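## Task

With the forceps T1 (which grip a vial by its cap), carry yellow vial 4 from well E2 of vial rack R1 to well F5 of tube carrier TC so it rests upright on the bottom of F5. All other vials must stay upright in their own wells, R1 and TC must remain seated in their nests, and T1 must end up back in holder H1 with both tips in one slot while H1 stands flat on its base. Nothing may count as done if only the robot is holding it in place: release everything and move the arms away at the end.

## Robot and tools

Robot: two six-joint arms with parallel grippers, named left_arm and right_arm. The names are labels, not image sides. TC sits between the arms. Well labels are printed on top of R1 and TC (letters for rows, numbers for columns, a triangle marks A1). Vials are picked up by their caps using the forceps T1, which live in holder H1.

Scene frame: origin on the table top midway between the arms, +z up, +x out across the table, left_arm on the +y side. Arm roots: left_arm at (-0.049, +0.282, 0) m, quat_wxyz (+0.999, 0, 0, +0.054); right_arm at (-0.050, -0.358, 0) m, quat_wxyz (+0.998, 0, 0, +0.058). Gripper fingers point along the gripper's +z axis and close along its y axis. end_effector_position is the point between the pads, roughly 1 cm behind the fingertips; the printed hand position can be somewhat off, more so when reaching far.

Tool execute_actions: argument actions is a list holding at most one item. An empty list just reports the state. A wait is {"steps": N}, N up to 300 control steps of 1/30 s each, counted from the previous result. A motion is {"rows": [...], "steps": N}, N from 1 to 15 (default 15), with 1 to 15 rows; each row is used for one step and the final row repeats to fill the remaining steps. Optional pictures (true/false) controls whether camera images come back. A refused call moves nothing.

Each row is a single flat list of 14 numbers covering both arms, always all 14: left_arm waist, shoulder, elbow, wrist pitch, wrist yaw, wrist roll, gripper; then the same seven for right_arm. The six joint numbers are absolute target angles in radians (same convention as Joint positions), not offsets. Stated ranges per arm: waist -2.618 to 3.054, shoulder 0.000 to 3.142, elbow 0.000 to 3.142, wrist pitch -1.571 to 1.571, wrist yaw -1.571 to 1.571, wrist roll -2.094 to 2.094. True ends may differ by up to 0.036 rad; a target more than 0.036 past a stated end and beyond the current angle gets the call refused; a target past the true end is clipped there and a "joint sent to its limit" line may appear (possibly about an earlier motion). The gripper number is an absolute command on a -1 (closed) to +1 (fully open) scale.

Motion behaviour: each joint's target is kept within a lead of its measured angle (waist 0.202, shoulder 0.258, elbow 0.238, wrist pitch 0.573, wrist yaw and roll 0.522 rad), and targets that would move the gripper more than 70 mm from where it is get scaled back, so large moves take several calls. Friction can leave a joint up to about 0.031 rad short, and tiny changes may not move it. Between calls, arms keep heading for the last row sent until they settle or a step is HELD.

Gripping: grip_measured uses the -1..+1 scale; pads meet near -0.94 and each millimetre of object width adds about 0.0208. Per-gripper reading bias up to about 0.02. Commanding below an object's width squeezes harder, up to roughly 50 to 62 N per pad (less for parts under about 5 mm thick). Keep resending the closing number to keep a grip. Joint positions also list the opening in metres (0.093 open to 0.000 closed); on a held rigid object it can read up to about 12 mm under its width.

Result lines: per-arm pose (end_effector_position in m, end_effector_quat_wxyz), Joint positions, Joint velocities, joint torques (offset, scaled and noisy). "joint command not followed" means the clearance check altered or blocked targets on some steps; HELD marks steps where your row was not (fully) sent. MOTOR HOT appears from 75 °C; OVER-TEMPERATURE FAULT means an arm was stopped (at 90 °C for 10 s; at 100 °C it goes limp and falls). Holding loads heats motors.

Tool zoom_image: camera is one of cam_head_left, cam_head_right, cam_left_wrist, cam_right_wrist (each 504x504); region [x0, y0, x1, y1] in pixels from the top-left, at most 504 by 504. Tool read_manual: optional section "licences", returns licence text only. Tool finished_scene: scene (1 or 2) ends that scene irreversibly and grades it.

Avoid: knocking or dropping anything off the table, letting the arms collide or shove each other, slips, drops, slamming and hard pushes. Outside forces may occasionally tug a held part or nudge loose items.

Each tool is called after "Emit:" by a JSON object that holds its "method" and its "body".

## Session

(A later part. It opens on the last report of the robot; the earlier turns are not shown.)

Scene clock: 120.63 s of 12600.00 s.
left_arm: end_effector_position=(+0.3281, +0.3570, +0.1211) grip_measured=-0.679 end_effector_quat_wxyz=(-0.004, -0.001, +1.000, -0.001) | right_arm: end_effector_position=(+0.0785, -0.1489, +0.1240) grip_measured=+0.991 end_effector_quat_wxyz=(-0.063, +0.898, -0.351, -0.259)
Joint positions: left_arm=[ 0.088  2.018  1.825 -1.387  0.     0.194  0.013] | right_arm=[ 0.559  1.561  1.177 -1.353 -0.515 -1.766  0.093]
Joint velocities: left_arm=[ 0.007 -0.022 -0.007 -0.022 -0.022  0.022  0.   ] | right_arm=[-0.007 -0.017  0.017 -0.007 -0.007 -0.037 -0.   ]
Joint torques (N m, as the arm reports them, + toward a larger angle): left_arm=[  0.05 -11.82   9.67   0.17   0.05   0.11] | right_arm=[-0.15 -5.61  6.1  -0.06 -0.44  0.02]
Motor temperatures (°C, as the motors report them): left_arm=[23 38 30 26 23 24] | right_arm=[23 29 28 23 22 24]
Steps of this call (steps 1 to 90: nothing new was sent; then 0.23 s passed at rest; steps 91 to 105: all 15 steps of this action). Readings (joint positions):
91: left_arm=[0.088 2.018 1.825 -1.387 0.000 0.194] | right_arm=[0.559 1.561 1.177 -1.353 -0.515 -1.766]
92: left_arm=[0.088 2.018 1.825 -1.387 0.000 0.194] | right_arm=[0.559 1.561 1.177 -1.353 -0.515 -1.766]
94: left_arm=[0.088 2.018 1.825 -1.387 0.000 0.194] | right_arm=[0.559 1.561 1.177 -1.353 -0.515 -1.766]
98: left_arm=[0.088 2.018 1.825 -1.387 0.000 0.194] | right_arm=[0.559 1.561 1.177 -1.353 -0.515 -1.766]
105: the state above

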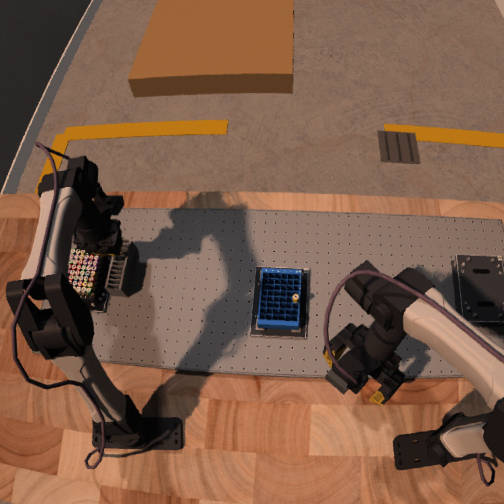

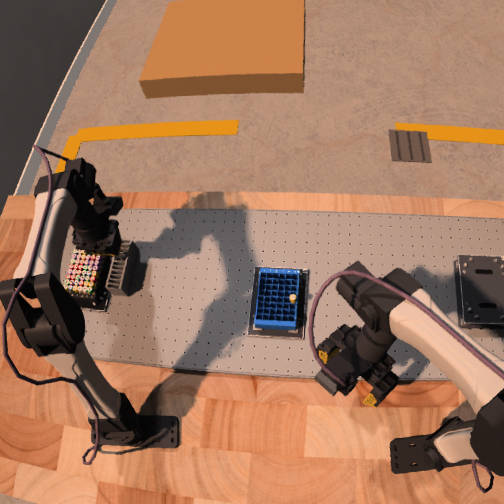

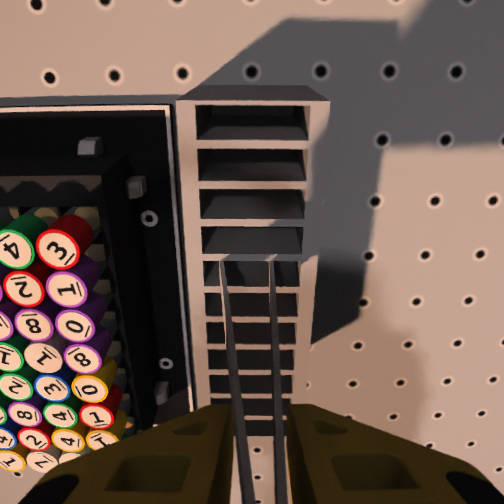

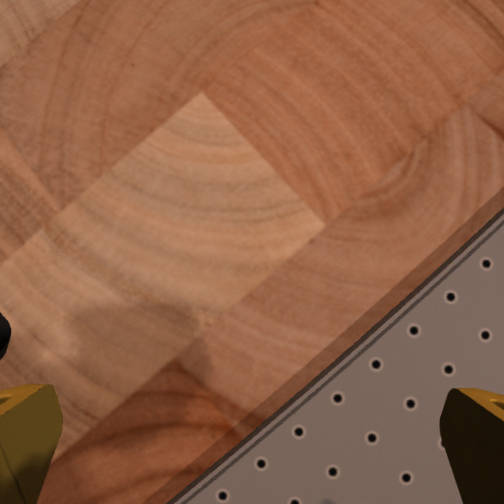

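Emit:
{"method": "execute_actions", "body": {"actions": [{"rows":[[0.095,2.02,1.85,-1.4,0,0.2,-0.78,0.559,1.561,1.177,-1.353,-0.515,-1.766,1],[0.095,2.02,1.85,-1.4,0,0.2,-0.88,0.559,1.561,1.177,-1.353,-0.515,-1.766,1]],"steps":10}], "pictures": false}}

Emit:
{"method": "execute_actions", "body": {"actions": [{"rows":[[0.095,2.022,1.875,-1.42,0,0.2,-0.88,0.559,1.561,1.177,-1.353,-0.515,-1.766,1],[0.095,2.024,1.9,-1.44,0,0.2,-0.88,0.559,1.561,1.177,-1.353,-0.515,-1.766,1],[0.095,2.026,1.925,-1.46,0,0.2,-0.88,0.559,1.561,1.177,-1.353,-0.515,-1.766,1],[0.095,2.028,1.95,-1.48,0,0.2,-0.88,0.559,1.561,1.177,-1.353,-0.515,-1.766,1],[0.095,2.03,1.975,-1.5,0,0.2,-0.88,0.559,1.561,1.177,-1.353,-0.515,-1.766,1],[0.095,2.032,2.0,-1.52,0,0.2,-0.88,0.559,1.561,1.177,-1.353,-0.515,-1.766,1],[0.095,2.034,2.025,-1.54,0,0.2,-0.88,0.559,1.561,1.177,-1.353,-0.515,-1.766,1],[0.095,2.036,2.05,-1.56,0,0.2,-0.88,0.559,1.561,1.177,-1.353,-0.515,-1.766,1],[0.095,2.036,2.075,-1.57,0,0.2,-0.88,0.559,1.561,1.177,-1.353,-0.515,-1.766,1]],"steps":15}], "pictures": false}}

Emit:
{"method": "execute_actions", "body": {"actions": [{"steps":25}]}}

Scene clock: 128.20 s of 12600.00 s.
left_arm: end_effector_position=(+0.3279, +0.3570, +0.1212) grip_measured=-0.876 end_effector_quat_wxyz=(-0.005, -0.001, +1.000, -0.001) | right_arm: end_effector_position=(+0.0785, -0.1489, +0.1240) grip_measured=+0.991 end_effector_quat_wxyz=(-0.063, +0.898, -0.351, -0.259)
Joint positions: left_arm=[ 0.088  2.018  1.825 -1.388  0.     0.194  0.003] | right_arm=[ 0.559  1.561  1.177 -1.353 -0.515 -1.766  0.093]
Joint velocities: left_arm=[-0.007 -0.002 -0.007 -0.007  0.022  0.007  0.001] | right_arm=[ 0.007 -0.002 -0.027 -0.007  0.022  0.051 -0.001]
Joint torques (N m, as the arm reports them, + toward a larger angle): left_arm=[ -0.09 -11.86   9.69   0.16   0.05   0.08] | right_arm=[-0.13 -5.54  5.89 -0.07 -0.39 -0.03]
Motor temperatures (°C, as the motors report them): left_arm=[23 39 31 26 23 24] | right_arm=[23 29 28 23 22 24]
Steps of this call (steps 1 to 15: the robot went on to your last target; steps 16 to 90: nothing new was sent; then 4.23 s passed at rest; steps 91 to 100: all 10 steps of this action). Readings (joint positions):
91: left_arm=[0.088 2.018 1.825 -1.387 0.000 0.194] | right_arm=[0.559 1.561 1.177 -1.353 -0.515 -1.766]
92: left_arm=[0.088 2.018 1.825 -1.387 0.000 0.194] | right_arm=[0.559 1.561 1.177 -1.353 -0.515 -1.766]
94: left_arm=[0.088 2.018 1.825 -1.387 0.000 0.194] | right_arm=[0.559 1.561 1.177 -1.353 -0.515 -1.766]
98: left_arm=[0.088 2.018 1.825 -1.388 0.000 0.194] | right_arm=[0.559 1.561 1.177 -1.353 -0.515 -1.766]
100: the state above

Scene clock: 128.70 s of 12600.00 s.
left_arm: end_effector_position=(+0.3404, +0.3594, +0.1744) grip_measured=-0.876 end_effector_quat_wxyz=(+0.031, -0.001, +0.999, +0.006) | right_arm: end_effector_position=(+0.0785, -0.1489, +0.1240) grip_measured=+0.991 end_effector_quat_wxyz=(-0.063, +0.898, -0.351, -0.259)
Joint positions: left_arm=[ 0.088  2.033  2.059 -1.533  0.     0.194  0.003] | right_arm=[ 0.559  1.561  1.177 -1.353 -0.515 -1.766  0.093]
Joint velocities: left_arm=[-0.002 -0.012 -0.012 -0.139  0.007 -0.066 -0.   ] | right_arm=[ 0.002 -0.007 -0.012  0.022  0.051 -0.066  0.001]
Joint torques (N m, as the arm reports them, + toward a larger angle): left_arm=[  0.05 -11.82   8.72   0.34   0.05   0.07] | right_arm=[-0.01 -5.59  6.07 -0.05 -0.35  0.02]
Motor temperatures (°C, as the motors report them): left_arm=[23 39 31 26 23 24] | right_arm=[23 29 28 23 22 24]
joint sent to its limit (left arm) — the command would take joint 4 (wrist pitch) past its lower limit, so that joint was sent only as far as its limit.
Steps of this call (steps 1 to 15: all 15 steps of this action). Readings (joint positions):
1: left_arm=[0.088 2.019 1.830 -1.392 0.000 0.194] | right_arm=[0.559 1.561 1.177 -1.353 -0.515 -1.766]
2: left_arm=[0.088 2.022 1.842 -1.401 0.000 0.194] | right_arm=[0.559 1.561 1.177 -1.353 -0.515 -1.766]
4: left_arm=[0.088 2.029 1.882 -1.425 0.000 0.194] | right_arm=[0.559 1.561 1.177 -1.353 -0.515 -1.766]
8: left_arm=[0.088 2.033 1.983 -1.490 0.000 0.194] | right_arm=[0.559 1.561 1.177 -1.353 -0.515 -1.766]
15: the state above

Scene clock: 129.53 s of 12600.00 s.
left_arm: end_effector_position=(+0.3369, +0.3588, +0.1742) grip_measured=-0.876 end_effector_quat_wxyz=(+0.024, -0.001, +1.000, +0.005) | right_arm: end_effector_position=(+0.0785, -0.1489, +0.1240) grip_measured=+0.991 end_effector_quat_wxyz=(-0.063, +0.898, -0.351, -0.259)
Joint positions: left_arm=[ 0.088  2.033  2.059 -1.548  0.     0.194  0.003] | right_arm=[ 0.559  1.561  1.177 -1.353 -0.515 -1.766  0.093]
Joint velocities: left_arm=[-0.002 -0.017 -0.002 -0.022 -0.007 -0.007 -0.001] | right_arm=[ 0.007  0.002  0.012  0.037 -0.007 -0.037 -0.001]
Joint torques (N m, as the arm reports them, + toward a larger angle): left_arm=[ -0.03 -11.61   8.77   0.3    0.08   0.11] | right_arm=[ 0.07 -5.62  6.19 -0.07 -0.35 -0.03]
Motor temperatures (°C, as the motors report them): left_arm=[23 39 31 26 23 24] | right_arm=[23 29 28 23 22 24]
joint sent to its limit (left arm) — the command would take joint 4 (wrist pitch) past its lower limit, so that joint was sent only as far as its limit.
Steps of this call (steps 1 to 25: the robot went on to your last target). Readings (joint positions):
1: left_arm=[0.088 2.033 2.059 -1.536 0.000 0.194] | right_arm=[0.559 1.561 1.177 -1.353 -0.515 -1.766]
2: left_arm=[0.088 2.033 2.059 -1.539 0.000 0.194] | right_arm=[0.559 1.561 1.177 -1.353 -0.515 -1.766]
4: left_arm=[0.088 2.033 2.059 -1.543 0.000 0.194] | right_arm=[0.559 1.561 1.177 -1.353 -0.515 -1.766]
8: left_arm=[0.088 2.033 2.059 -1.546 0.000 0.194] | right_arm=[0.559 1.561 1.177 -1.353 -0.515 -1.766]
25: the state above

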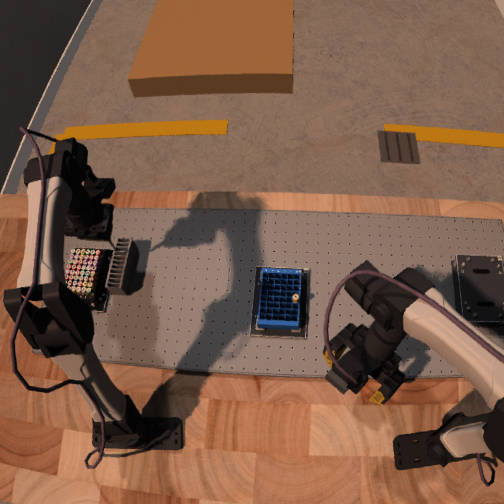

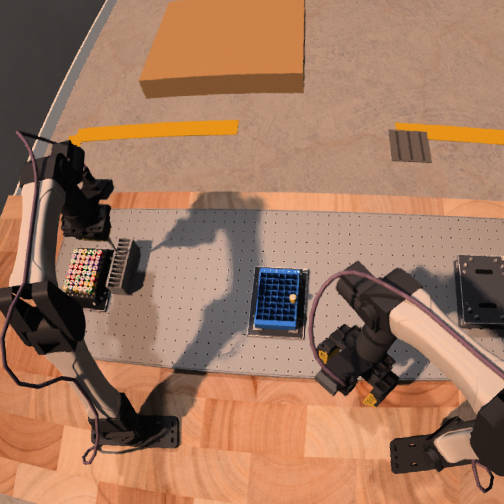

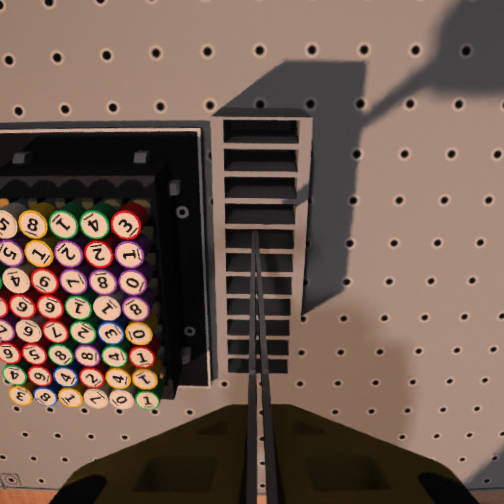

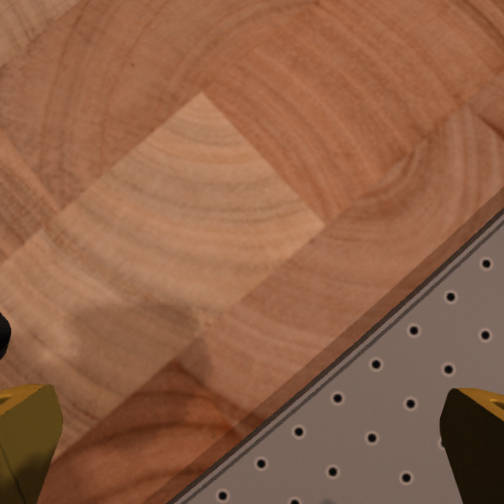

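Emit:
{"method": "execute_actions", "body": {"actions": [{"rows":[[0.095,2.01,2.06,-1.55,0,0.2,-0.88,0.559,1.561,1.177,-1.353,-0.515,-1.766,1],[0.095,1.99,2.045,-1.55,0,0.15,-0.88,0.559,1.561,1.177,-1.353,-0.515,-1.766,1],[0.095,1.97,2.03,-1.55,0,0.1,-0.88,0.559,1.561,1.177,-1.353,-0.515,-1.766,1],[0.095,1.95,2.01,-1.55,0,0.05,-0.88,0.559,1.561,1.177,-1.353,-0.515,-1.766,1],[0.1,1.93,1.99,-1.55,0,0,-0.88,0.559,1.561,1.177,-1.353,-0.515,-1.766,1],[0.12,1.91,1.97,-1.55,0,-0.05,-0.88,0.559,1.561,1.177,-1.353,-0.515,-1.766,1],[0.15,1.89,1.95,-1.55,0,-0.1,-0.88,0.559,1.561,1.177,-1.353,-0.515,-1.766,1],[0.18,1.89,1.94,-1.55,0,-0.15,-0.88,0.559,1.561,1.177,-1.353,-0.515,-1.766,1],[0.21,1.89,1.94,-1.55,0,-0.2,-0.88,0.559,1.561,1.177,-1.353,-0.515,-1.766,1],[0.24,1.89,1.94,-1.55,0,-0.25,-0.88,0.559,1.561,1.177,-1.353,-0.515,-1.766,1],[0.27,1.89,1.94,-1.55,0,-0.3,-0.88,0.559,1.561,1.177,-1.353,-0.515,-1.766,1],[0.3,1.89,1.94,-1.55,0,-0.35,-0.88,0.559,1.561,1.177,-1.353,-0.515,-1.766,1],[0.32,1.89,1.94,-1.55,0,-0.35,-0.88,0.559,1.561,1.177,-1.353,-0.515,-1.766,1],[0.332,1.89,1.94,-1.55,0,-0.35,-0.88,0.559,1.561,1.177,-1.353,-0.515,-1.766,1]],"steps":15}], "pictures": false}}

Emit:
{"method": "execute_actions", "body": {"actions": [{"steps":30}]}}

Scene clock: 137.80 s of 12600.00 s.
left_arm: end_effector_position=(+0.2838, +0.4346, +0.1973) grip_measured=-0.876 end_effector_quat_wxyz=(+0.042, -0.331, +0.943, +0.004) | right_arm: end_effector_position=(+0.0785, -0.1489, +0.1240) grip_measured=+0.991 end_effector_quat_wxyz=(-0.063, +0.898, -0.351, -0.259)
Joint positions: left_arm=[ 0.321  1.896  1.959 -1.549 -0.    -0.246  0.003] | right_arm=[ 0.559  1.561  1.177 -1.353 -0.515 -1.766  0.093]
Joint velocities: left_arm=[ 0.549 -0.002 -0.1   -0.007 -0.095 -0.681  0.   ] | right_arm=[-0.012 -0.007 -0.002 -0.037  0.022 -0.037  0.   ]
Joint torques (N m, as the arm reports them, + toward a larger angle): left_arm=[ -2.23 -11.25   5.94   0.5    0.17  -0.04] | right_arm=[ 0.02 -5.53  6.13 -0.1  -0.34 -0.05]
Motor temperatures (°C, as the motors report them): left_arm=[23 40 31 26 23 24] | right_arm=[23 30 29 23 22 24]
joint sent to its limit (left arm) — the command would take joint 4 (wrist pitch) past its lower limit, so that joint was sent only as far as its limit.
Steps of this call (steps 1 to 15: the robot went on to your last target; steps 16 to 90: nothing new was sent; then 4.77 s passed at rest; steps 91 to 105: all 15 steps of this action). Readings (joint positions):
91: left_arm=[0.088 2.033 2.059 -1.548 0.000 0.194] | right_arm=[0.559 1.561 1.177 -1.353 -0.515 -1.766]
92: left_arm=[0.088 2.031 2.059 -1.548 0.000 0.189] | right_arm=[0.559 1.561 1.177 -1.353 -0.515 -1.766]
94: left_arm=[0.088 2.014 2.043 -1.544 0.000 0.153] | right_arm=[0.559 1.561 1.177 -1.353 -0.515 -1.766]
98: left_arm=[0.112 1.934 1.976 -1.546 0.004 0.021] | right_arm=[0.559 1.561 1.177 -1.353 -0.515 -1.766]
105: the state above

Scene clock: 138.80 s of 12600.00 s.
left_arm: end_effector_position=(+0.2801, +0.4410, +0.1962) grip_measured=-0.876 end_effector_quat_wxyz=(+0.040, -0.385, +0.922, +0.004) | right_arm: end_effector_position=(+0.0785, -0.1489, +0.1240) grip_measured=+0.991 end_effector_quat_wxyz=(-0.063, +0.898, -0.351, -0.259)
Joint positions: left_arm=[ 0.339  1.896  1.955 -1.549 -0.005 -0.343  0.003] | right_arm=[ 0.559  1.561  1.177 -1.353 -0.515 -1.766  0.093]
Joint velocities: left_arm=[-0.007  0.002 -0.002  0.081 -0.007  0.007 -0.   ] | right_arm=[ 0.007 -0.007 -0.007 -0.007  0.007  0.037  0.   ]
Joint torques (N m, as the arm reports them, + toward a larger angle): left_arm=[ -1.07 -11.15   5.88   0.5    0.03  -0.05] | right_arm=[-0.19 -5.78  5.99 -0.1  -0.37 -0.05]
Motor temperatures (°C, as the motors report them): left_arm=[23 40 31 26 23 24] | right_arm=[23 30 29 23 22 24]
Steps of this call (steps 1 to 30: the robot went on to your last target). Readings (joint positions):
1: left_arm=[0.335 1.896 1.957 -1.549 -0.003 -0.266] | right_arm=[0.559 1.561 1.177 -1.353 -0.515 -1.766]
2: left_arm=[0.341 1.896 1.955 -1.549 -0.005 -0.282] | right_arm=[0.559 1.561 1.177 -1.353 -0.515 -1.766]
4: left_arm=[0.340 1.896 1.955 -1.549 -0.005 -0.304] | right_arm=[0.559 1.561 1.177 -1.353 -0.515 -1.766]
8: left_arm=[0.339 1.896 1.955 -1.549 -0.005 -0.327] | right_arm=[0.559 1.561 1.177 -1.353 -0.515 -1.766]
30: the state above
All arms were judged still, so your last target was given up. Only a new action makes them travel on or press farther. Fingers that are still opening or closing keep moving.

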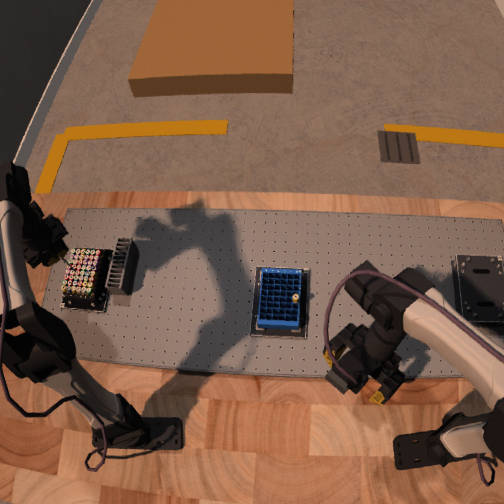

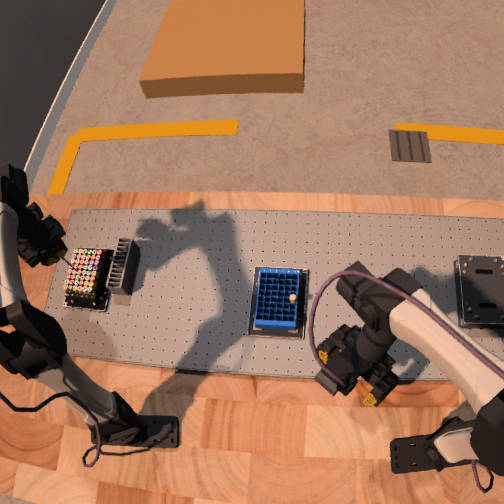

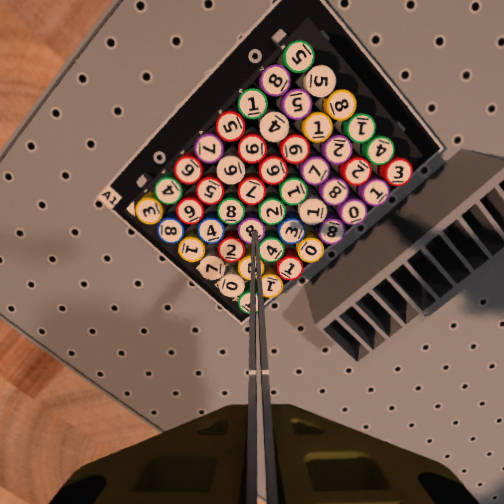

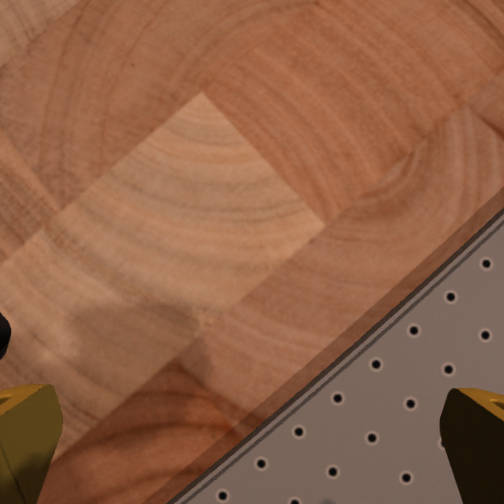

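Emit:
{"method": "execute_actions", "body": {"actions": [{"rows":[[0.328,1.888,1.93,-1.55,0,-0.35,-0.88,0.559,1.561,1.177,-1.353,-0.515,-1.766,1],[0.324,1.886,1.915,-1.55,0,-0.35,-0.88,0.559,1.561,1.177,-1.353,-0.515,-1.766,1],[0.32,1.884,1.9,-1.55,0,-0.35,-0.88,0.559,1.561,1.177,-1.353,-0.515,-1.766,1],[0.317,1.882,1.885,-1.55,0,-0.35,-0.88,0.559,1.561,1.177,-1.353,-0.515,-1.766,1],[0.317,1.88,1.875,-1.55,0,-0.35,-0.88,0.559,1.561,1.177,-1.353,-0.515,-1.766,1]],"steps":15}], "pictures": false}}

Emit:
{"method": "execute_actions", "body": {"actions": [{"steps":20}]}}

Scene clock: 144.57 s of 12600.00 s.
left_arm: end_effector_position=(+0.2712, +0.4314, +0.1787) grip_measured=-0.876 end_effector_quat_wxyz=(+0.006, -0.379, +0.925, +0.003) | right_arm: end_effector_position=(+0.0785, -0.1489, +0.1240) grip_measured=+0.991 end_effector_quat_wxyz=(-0.063, +0.898, -0.351, -0.259)
Joint positions: left_arm=[ 0.326  1.896  1.886 -1.549 -0.005 -0.343  0.003] | right_arm=[ 0.559  1.561  1.177 -1.353 -0.515 -1.766  0.093]
Joint velocities: left_arm=[-0.007 -0.007  0.022  0.022  0.007  0.051 -0.002] | right_arm=[-0.017 -0.007 -0.022  0.007 -0.066 -0.022  0.   ]
Joint torques (N m, as the arm reports them, + toward a larger angle): left_arm=[ -1.05 -12.14   6.28   0.33   0.06  -0.04] | right_arm=[-0.22 -5.61  5.99 -0.12 -0.37 -0.02]
Motor temperatures (°C, as the motors report them): left_arm=[23 40 31 26 23 24] | right_arm=[23 30 29 23 22 24]
Steps of this call (steps 1 to 90: nothing new was sent; then 2.27 s passed at rest; steps 91 to 105: all 15 steps of this action). Readings (joint positions):
91: left_arm=[0.339 1.896 1.953 -1.549 -0.005 -0.343] | right_arm=[0.559 1.561 1.177 -1.353 -0.515 -1.766]
92: left_arm=[0.339 1.896 1.949 -1.549 -0.005 -0.343] | right_arm=[0.559 1.561 1.177 -1.353 -0.515 -1.766]
94: left_arm=[0.335 1.896 1.928 -1.549 -0.005 -0.343] | right_arm=[0.559 1.561 1.177 -1.353 -0.515 -1.766]
98: left_arm=[0.326 1.896 1.887 -1.549 -0.005 -0.343] | right_arm=[0.559 1.561 1.177 -1.353 -0.515 -1.766]
105: the state above

Scene clock: 145.23 s of 12600.00 s.
left_arm: end_effector_position=(+0.2712, +0.4314, +0.1787) grip_measured=-0.876 end_effector_quat_wxyz=(+0.006, -0.379, +0.925, +0.003) | right_arm: end_effector_position=(+0.0785, -0.1489, +0.1240) grip_measured=+0.991 end_effector_quat_wxyz=(-0.063, +0.898, -0.351, -0.259)
Joint positions: left_arm=[ 0.326  1.896  1.886 -1.549 -0.005 -0.343  0.003] | right_arm=[ 0.559  1.561  1.177 -1.353 -0.515 -1.766  0.093]
Joint velocities: left_arm=[-0.007 -0.017  0.002 -0.037 -0.022  0.022  0.   ] | right_arm=[ 0.012 -0.012 -0.017  0.007  0.007 -0.037  0.001]
Joint torques (N m, as the arm reports them, + toward a larger angle): left_arm=[ -1.23 -11.98   6.36   0.31   0.03  -0.07] | right_arm=[ 0.01 -5.62  6.24 -0.05 -0.4  -0.09]
Motor temperatures (°C, as the motors report them): left_arm=[23 40 31 26 23 24] | right_arm=[23 30 29 23 22 24]
Steps of this call (steps 1 to 15: the robot went on to your last target; steps 16 to 20: nothing new was sent). Readings (joint positions):
1: left_arm=[0.326 1.896 1.886 -1.549 -0.005 -0.343] | right_arm=[0.559 1.561 1.177 -1.353 -0.515 -1.766]
2: left_arm=[0.326 1.896 1.886 -1.549 -0.005 -0.343] | right_arm=[0.559 1.561 1.177 -1.353 -0.515 -1.766]
4: left_arm=[0.326 1.896 1.886 -1.549 -0.005 -0.343] | right_arm=[0.559 1.561 1.177 -1.353 -0.515 -1.766]
8: left_arm=[0.326 1.896 1.886 -1.549 -0.005 -0.343] | right_arm=[0.559 1.561 1.177 -1.353 -0.515 -1.766]
20: the state above
All arms were judged still, so your last target was given up. Only a new action makes them travel on or press farther. Fingers that are still opening or closing keep moving.

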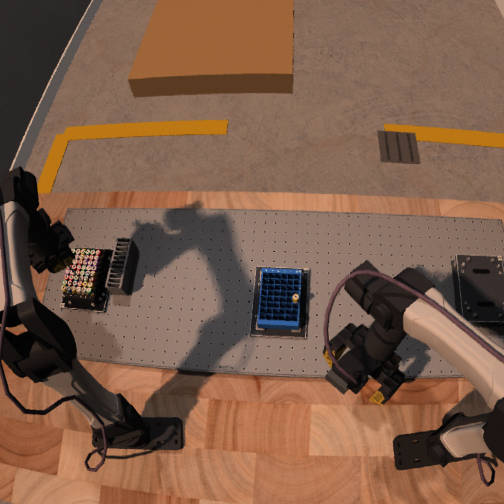

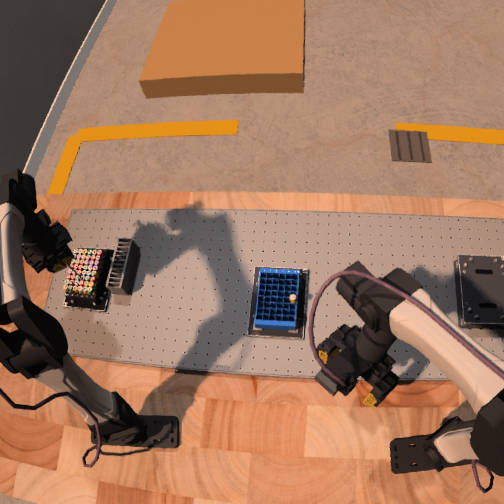

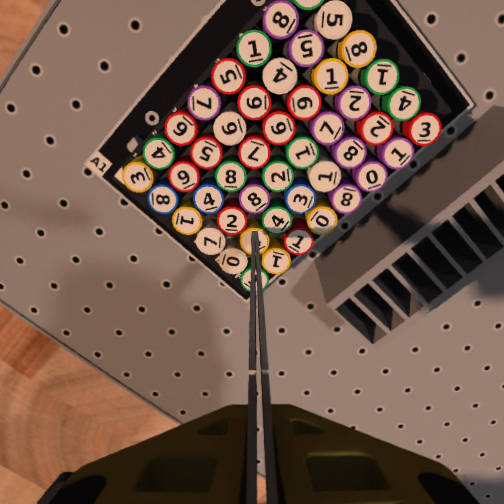

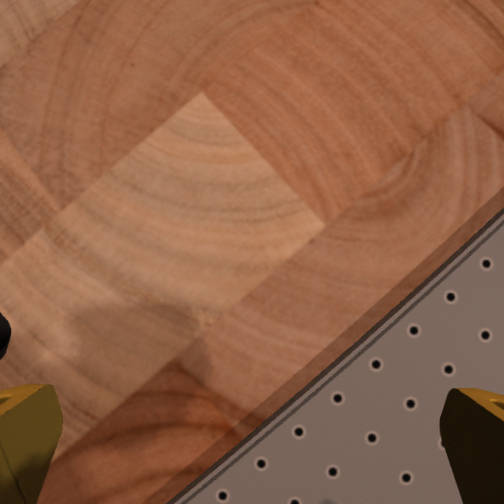

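Emit:
{"method": "execute_actions", "body": {"actions": [{"rows":[[0.317,1.88,1.875,-1.55,0,-0.35,-0.76,0.559,1.561,1.177,-1.353,-0.515,-1.766,1]],"steps":12}]}}

Scene clock: 148.03 s of 12600.00 s.
left_arm: end_effector_position=(+0.2712, +0.4314, +0.1787) grip_measured=-0.761 end_effector_quat_wxyz=(+0.006, -0.379, +0.925, +0.003) | right_arm: end_effector_position=(+0.0785, -0.1489, +0.1240) grip_measured=+0.991 end_effector_quat_wxyz=(-0.063, +0.898, -0.351, -0.259)
Joint positions: left_arm=[ 0.326  1.896  1.886 -1.549 -0.005 -0.343  0.009] | right_arm=[ 0.559  1.561  1.177 -1.353 -0.515 -1.766  0.093]
Joint velocities: left_arm=[-0.007  0.002 -0.022 -0.066  0.007  0.095  0.001] | right_arm=[ 0.007  0.007 -0.017 -0.037 -0.007 -0.081 -0.001]
Joint torques (N m, as the arm reports them, + toward a larger angle): left_arm=[ -1.27 -12.12   6.4    0.33   0.03  -0.07] | right_arm=[-0.14 -5.66  5.9  -0.06 -0.38 -0.1 ]
Motor temperatures (°C, as the motors report them): left_arm=[23 40 31 26 23 24] | right_arm=[23 30 29 23 22 24]
Steps of this call (steps 1 to 72: nothing new was sent; steps 73 to 84: all 12 steps of this action). Readings (joint positions):
73: left_arm=[0.326 1.896 1.886 -1.549 -0.005 -0.343] | right_arm=[0.559 1.561 1.177 -1.353 -0.515 -1.766]
74: left_arm=[0.326 1.896 1.886 -1.549 -0.005 -0.343] | right_arm=[0.559 1.561 1.177 -1.353 -0.515 -1.766]
76: left_arm=[0.326 1.896 1.886 -1.549 -0.005 -0.343] | right_arm=[0.559 1.561 1.177 -1.353 -0.515 -1.766]
80: left_arm=[0.326 1.896 1.886 -1.549 -0.005 -0.343] | right_arm=[0.559 1.561 1.177 -1.353 -0.515 -1.766]
84: the state above

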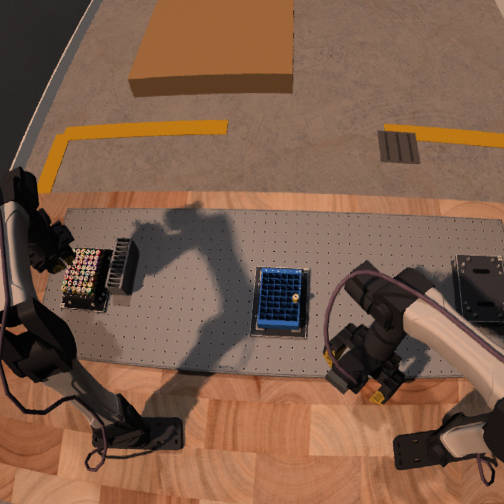

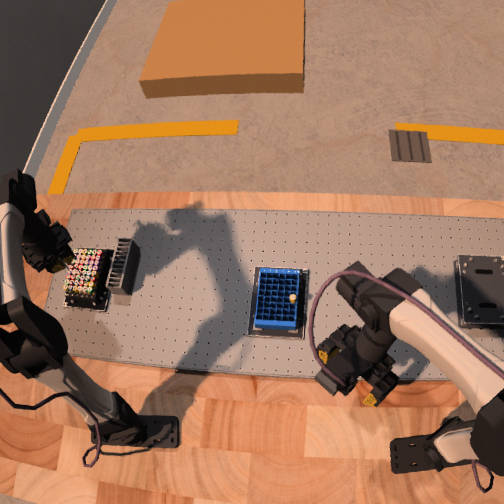

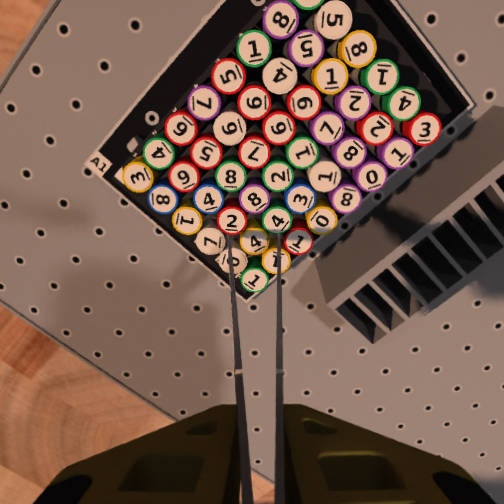

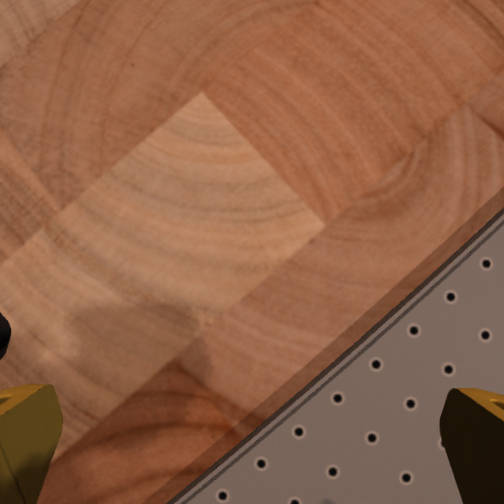

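Wide; slightly narrow and lower.

Emit:
{"method": "execute_actions", "body": {"actions": [{"rows":[[0.317,1.88,1.865,-1.55,0,-0.35,-0.775,0.559,1.561,1.177,-1.353,-0.515,-1.766,1],[0.317,1.88,1.855,-1.55,0,-0.35,-0.775,0.559,1.561,1.177,-1.353,-0.515,-1.766,1],[0.317,1.88,1.845,-1.55,0,-0.35,-0.775,0.559,1.561,1.177,-1.353,-0.515,-1.766,1],[0.317,1.88,1.84,-1.55,0,-0.35,-0.775,0.559,1.561,1.177,-1.353,-0.515,-1.766,1]],"steps":15}]}}

Scene clock: 151.73 s of 12600.00 s.
left_arm: end_effector_position=(+0.2658, +0.4289, +0.1715) grip_measured=-0.773 end_effector_quat_wxyz=(-0.009, -0.379, +0.925, +0.002) | right_arm: end_effector_position=(+0.0785, -0.1489, +0.1240) grip_measured=+0.991 end_effector_quat_wxyz=(-0.063, +0.898, -0.351, -0.259)
Joint positions: left_arm=[ 0.326  1.895  1.854 -1.548 -0.005 -0.343  0.008] | right_arm=[ 0.559  1.561  1.177 -1.353 -0.515 -1.766  0.093]
Joint velocities: left_arm=[-0.002  0.002 -0.017 -0.095  0.037 -0.022 -0.   ] | right_arm=[-0.002 -0.007 -0.007 -0.022  0.066 -0.037 -0.001]
Joint torques (N m, as the arm reports them, + toward a larger angle): left_arm=[ -1.22 -11.71   5.94   0.31   0.02  -0.07] | right_arm=[ 0.02 -5.36  6.11 -0.1  -0.36 -0.07]
Motor temperatures (°C, as the motors report them): left_arm=[23 40 31 25 23 24] | right_arm=[23 30 29 23 22 24]
Steps of this call (steps 1 to 15: the robot went on to your last target; steps 16 to 90: nothing new was sent; then 0.20 s passed at rest; steps 91 to 105: all 15 steps of this action). Readings (joint positions):
91: left_arm=[0.326 1.896 1.886 -1.549 -0.005 -0.343] | right_arm=[0.559 1.561 1.177 -1.353 -0.515 -1.766]
92: left_arm=[0.326 1.896 1.883 -1.548 -0.005 -0.343] | right_arm=[0.559 1.561 1.177 -1.353 -0.515 -1.766]
94: left_arm=[0.326 1.895 1.870 -1.548 -0.005 -0.343] | right_arm=[0.559 1.561 1.177 -1.353 -0.515 -1.766]
98: left_arm=[0.326 1.895 1.854 -1.548 -0.005 -0.343] | right_arm=[0.559 1.561 1.177 -1.353 -0.515 -1.766]
105: the state above

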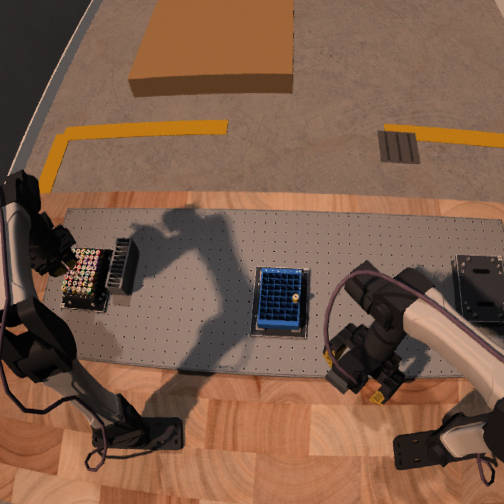

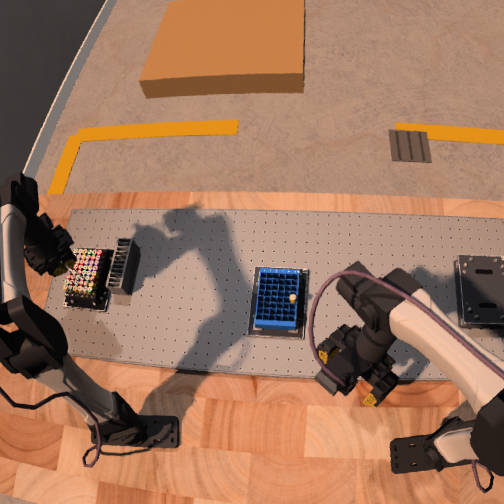

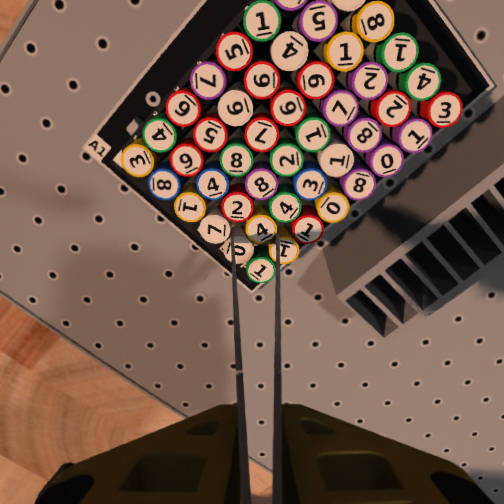

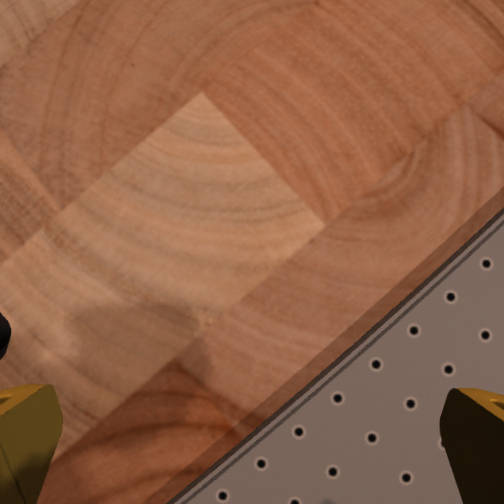

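Emit:
{"method": "execute_actions", "body": {"actions": [{"rows":[[0.317,1.88,1.83,-1.53,0,-0.35,-0.775,0.559,1.561,1.177,-1.353,-0.515,-1.766,1],[0.317,1.88,1.82,-1.515,0,-0.35,-0.775,0.559,1.561,1.177,-1.353,-0.515,-1.766,1],[0.317,1.88,1.81,-1.5,0,-0.35,-0.775,0.559,1.561,1.177,-1.353,-0.515,-1.766,1],[0.317,1.88,1.805,-1.49,0,-0.35,-0.775,0.559,1.561,1.177,-1.353,-0.515,-1.766,1]],"steps":15}], "pictures": false}}

Emit:
{"method": "execute_actions", "body": {"actions": [{"steps":15}]}}

Scene clock: 156.33 s of 12600.00 s.
left_arm: end_effector_position=(+0.2694, +0.4305, +0.1646) grip_measured=-0.774 end_effector_quat_wxyz=(-0.002, -0.379, +0.925, +0.002) | right_arm: end_effector_position=(+0.0785, -0.1489, +0.1240) grip_measured=+0.991 end_effector_quat_wxyz=(-0.063, +0.898, -0.351, -0.259)
Joint positions: left_arm=[ 0.326  1.891  1.822 -1.505 -0.005 -0.343  0.008] | right_arm=[ 0.559  1.561  1.177 -1.353 -0.515 -1.766  0.093]
Joint velocities: left_arm=[ 0.007  0.007  0.002  0.007  0.007  0.066 -0.001] | right_arm=[-0.002 -0.002 -0.017 -0.037 -0.022 -0.051 -0.001]
Joint torques (N m, as the arm reports them, + toward a larger angle): left_arm=[ -1.23 -11.45   6.     0.41   0.07  -0.05] | right_arm=[ 0.06 -5.49  6.09 -0.09 -0.36 -0.01]
Motor temperatures (°C, as the motors report them): left_arm=[23 41 30 25 23 24] | right_arm=[23 30 29 23 22 24]
Steps of this call (steps 1 to 15: the robot went on to your last target; steps 16 to 90: nothing new was sent; then 1.10 s passed at rest; steps 91 to 105: all 15 steps of this action). Readings (joint positions):
91: left_arm=[0.326 1.895 1.854 -1.548 -0.005 -0.343] | right_arm=[0.559 1.561 1.177 -1.353 -0.515 -1.766]
92: left_arm=[0.326 1.894 1.851 -1.544 -0.005 -0.343] | right_arm=[0.559 1.561 1.177 -1.353 -0.515 -1.766]
94: left_arm=[0.326 1.891 1.838 -1.530 -0.005 -0.343] | right_arm=[0.559 1.561 1.177 -1.353 -0.515 -1.766]
98: left_arm=[0.326 1.891 1.822 -1.514 -0.005 -0.343] | right_arm=[0.559 1.561 1.177 -1.353 -0.515 -1.766]
105: the state above

Scene clock: 156.83 s of 12600.00 s.
left_arm: end_effector_position=(+0.2696, +0.4306, +0.1646) grip_measured=-0.774 end_effector_quat_wxyz=(-0.001, -0.379, +0.925, +0.002) | right_arm: end_effector_position=(+0.0785, -0.1489, +0.1240) grip_measured=+0.991 end_effector_quat_wxyz=(-0.063, +0.898, -0.351, -0.259)
Joint positions: left_arm=[ 0.326  1.891  1.822 -1.504 -0.005 -0.343  0.008] | right_arm=[ 0.559  1.561  1.177 -1.353 -0.515 -1.766  0.093]
Joint velocities: left_arm=[-0.007  0.002  0.032  0.007  0.022 -0.022  0.   ] | right_arm=[-0.007  0.002 -0.012  0.007 -0.081  0.037  0.   ]
Joint torques (N m, as the arm reports them, + toward a larger angle): left_arm=[ -1.21 -11.69   5.77   0.43   0.04  -0.04] | right_arm=[-0.02 -5.51  5.99 -0.11 -0.34 -0.04]
Motor temperatures (°C, as the motors report them): left_arm=[23 41 30 25 23 24] | right_arm=[23 30 29 23 22 24]
Steps of this call (steps 1 to 15: the robot went on to your last target). Readings (joint positions):
1: left_arm=[0.326 1.891 1.822 -1.504 -0.005 -0.343] | right_arm=[0.559 1.561 1.177 -1.353 -0.515 -1.766]
2: left_arm=[0.326 1.891 1.822 -1.504 -0.005 -0.343] | right_arm=[0.559 1.561 1.177 -1.353 -0.515 -1.766]
4: left_arm=[0.326 1.891 1.822 -1.504 -0.005 -0.343] | right_arm=[0.559 1.561 1.177 -1.353 -0.515 -1.766]
8: left_arm=[0.326 1.891 1.822 -1.504 -0.005 -0.343] | right_arm=[0.559 1.561 1.177 -1.353 -0.515 -1.766]
15: the state above
All arms were judged still, so your last target was given up. Only a new action makes them travel on or press farther. Fingers that are still opening or closing keep moving.

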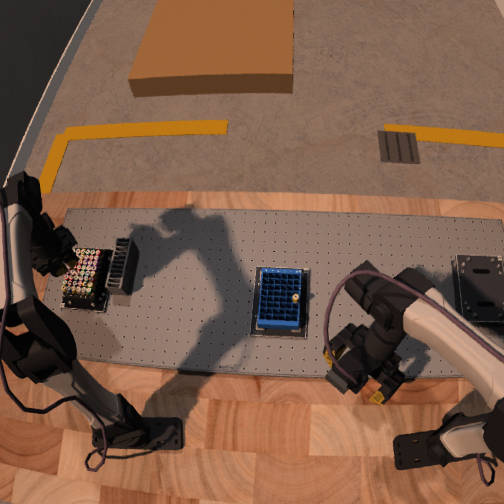

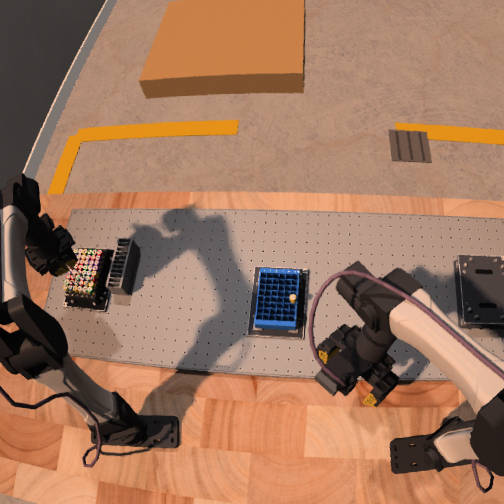

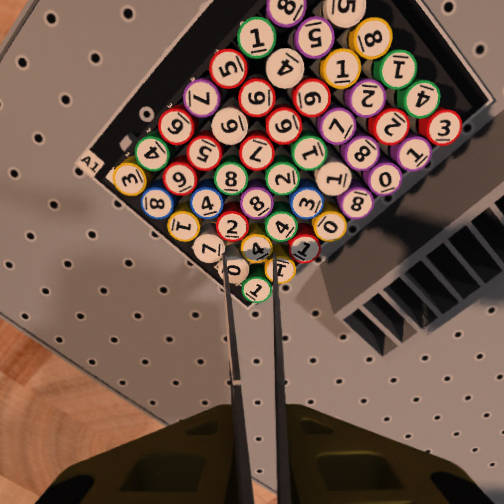

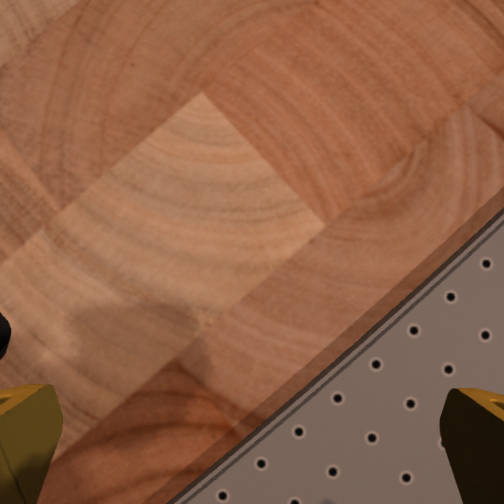

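Emit:
{"method": "zoom_image", "body": {"camera": "cam_left_wrist", "region": [160, 180, 340, 360]}}

Region (160, 180, 340, 360) of cam_left_wrist's 504x504 image, scaled by 2.800, with more detail than that image has.

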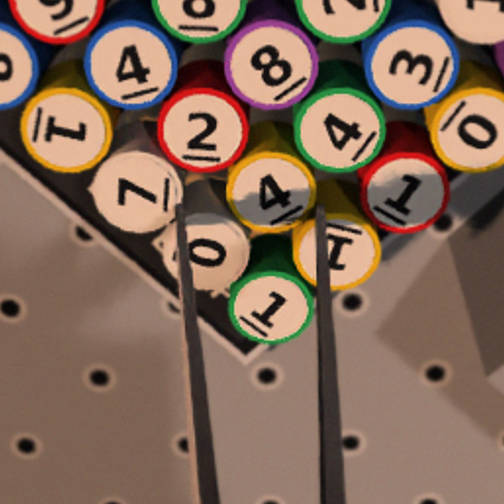

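Emit:
{"method": "execute_actions", "body": {"actions": [{"rows":[[0.317,1.88,1.84,-1.5,0,-0.35,-0.79,0.559,1.561,1.177,-1.353,-0.515,-1.766,1],[0.317,1.88,1.855,-1.51,0,-0.35,-0.79,0.559,1.561,1.177,-1.353,-0.515,-1.766,1],[0.317,1.88,1.865,-1.52,0,-0.35,-0.79,0.559,1.561,1.177,-1.353,-0.515,-1.766,1]],"steps":15}], "pictures": false}}

Emit:
{"method": "execute_actions", "body": {"actions": [{"steps":15}]}}

Emit:
{"method": "zoom_image", "body": {"camera": "cam_left_wrist", "region": [160, 160, 340, 340]}}

Scene clock: 163.07 s of 12600.00 s.
left_arm: end_effector_position=(+0.2730, +0.4322, +0.1702) grip_measured=-0.788 end_effector_quat_wxyz=(+0.008, -0.379, +0.925, +0.003) | right_arm: end_effector_position=(+0.0785, -0.1489, +0.1240) grip_measured=+0.991 end_effector_quat_wxyz=(-0.063, +0.898, -0.351, -0.259)
Joint positions: left_arm=[ 0.326  1.891  1.844 -1.507 -0.005 -0.343  0.007] | right_arm=[ 0.559  1.561  1.177 -1.353 -0.515 -1.766  0.093]
Joint velocities: left_arm=[ 0.017 -0.007  0.002  0.095 -0.007  0.022  0.001] | right_arm=[ 0.007  0.002  0.007 -0.051 -0.037 -0.007 -0.001]
Joint torques (N m, as the arm reports them, + toward a larger angle): left_arm=[ -1.23 -11.54   9.28   0.23   0.09  -0.05] | right_arm=[-0.18 -5.67  6.02 -0.07 -0.39 -0.05]
Motor temperatures (°C, as the motors report them): left_arm=[23 41 30 25 23 24] | right_arm=[23 30 29 23 22 24]
Steps of this call (steps 1 to 90: nothing new was sent; then 2.73 s passed at rest; steps 91 to 105: all 15 steps of this action). Readings (joint positions):
91: left_arm=[0.326 1.891 1.822 -1.504 -0.005 -0.343] | right_arm=[0.559 1.561 1.177 -1.353 -0.515 -1.766]
92: left_arm=[0.326 1.891 1.823 -1.504 -0.005 -0.343] | right_arm=[0.559 1.561 1.177 -1.353 -0.515 -1.766]
94: left_arm=[0.326 1.891 1.832 -1.506 -0.005 -0.343] | right_arm=[0.559 1.561 1.177 -1.353 -0.515 -1.766]
98: left_arm=[0.326 1.891 1.844 -1.506 -0.005 -0.343] | right_arm=[0.559 1.561 1.177 -1.353 -0.515 -1.766]
105: the state above

Scene clock: 163.57 s of 12600.00 s.
left_arm: end_effector_position=(+0.2729, +0.4321, +0.1702) grip_measured=-0.788 end_effector_quat_wxyz=(+0.008, -0.379, +0.925, +0.003) | right_arm: end_effector_position=(+0.0785, -0.1489, +0.1240) grip_measured=+0.991 end_effector_quat_wxyz=(-0.063, +0.898, -0.351, -0.259)
Joint positions: left_arm=[ 0.326  1.891  1.844 -1.507 -0.005 -0.343  0.007] | right_arm=[ 0.559  1.561  1.177 -1.353 -0.515 -1.766  0.093]
Joint velocities: left_arm=[-0.012 -0.007  0.012 -0.037 -0.022  0.007 -0.   ] | right_arm=[-0.017 -0.002 -0.007 -0.037  0.066  0.007  0.001]
Joint torques (N m, as the arm reports them, + toward a larger angle): left_arm=[ -1.1  -11.73   9.14   0.23   0.04  -0.07] | right_arm=[-0.13 -5.41  6.07 -0.1  -0.4  -0.02]
Motor temperatures (°C, as the motors report them): left_arm=[23 41 30 25 23 24] | right_arm=[23 30 29 23 22 24]
Steps of this call (steps 1 to 15: the robot went on to your last target). Readings (joint positions):
1: left_arm=[0.326 1.891 1.844 -1.507 -0.005 -0.343] | right_arm=[0.559 1.561 1.177 -1.353 -0.515 -1.766]
2: left_arm=[0.326 1.891 1.844 -1.507 -0.005 -0.343] | right_arm=[0.559 1.561 1.177 -1.353 -0.515 -1.766]
4: left_arm=[0.326 1.891 1.844 -1.507 -0.005 -0.343] | right_arm=[0.559 1.561 1.177 -1.353 -0.515 -1.766]
8: left_arm=[0.326 1.891 1.844 -1.507 -0.005 -0.343] | right_arm=[0.559 1.561 1.177 -1.353 -0.515 -1.766]
15: the state above
All arms were judged still, so your last target was given up. Only a new action makes them travel on or press farther. Fingers that are still opening or closing keep moving.

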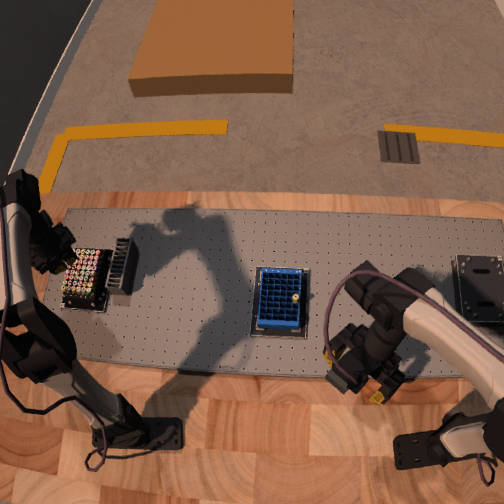

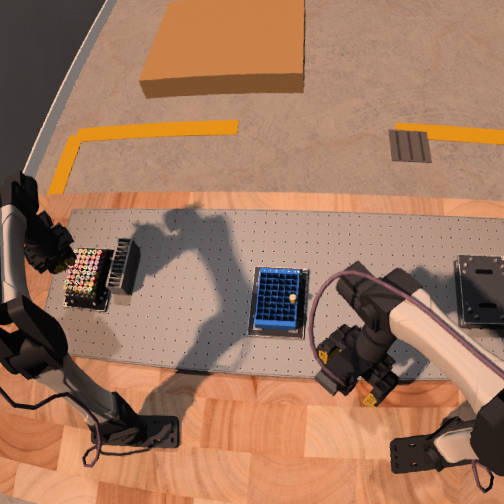

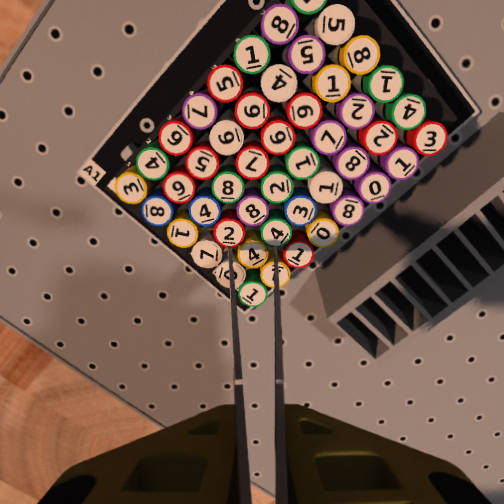

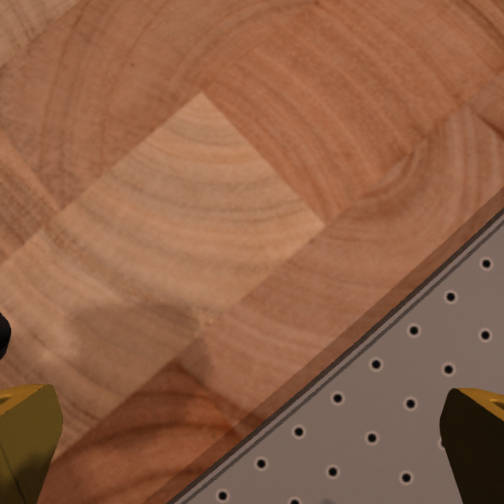

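Region (160, 160, 340, 340) of cam_left_wrist's 504x504 image, scaled by 2.800, with more detail than that image has.

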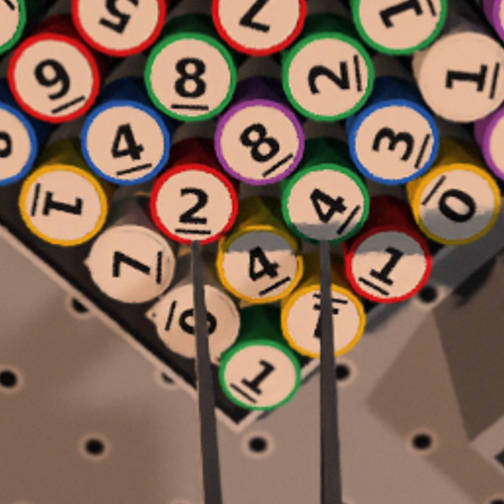

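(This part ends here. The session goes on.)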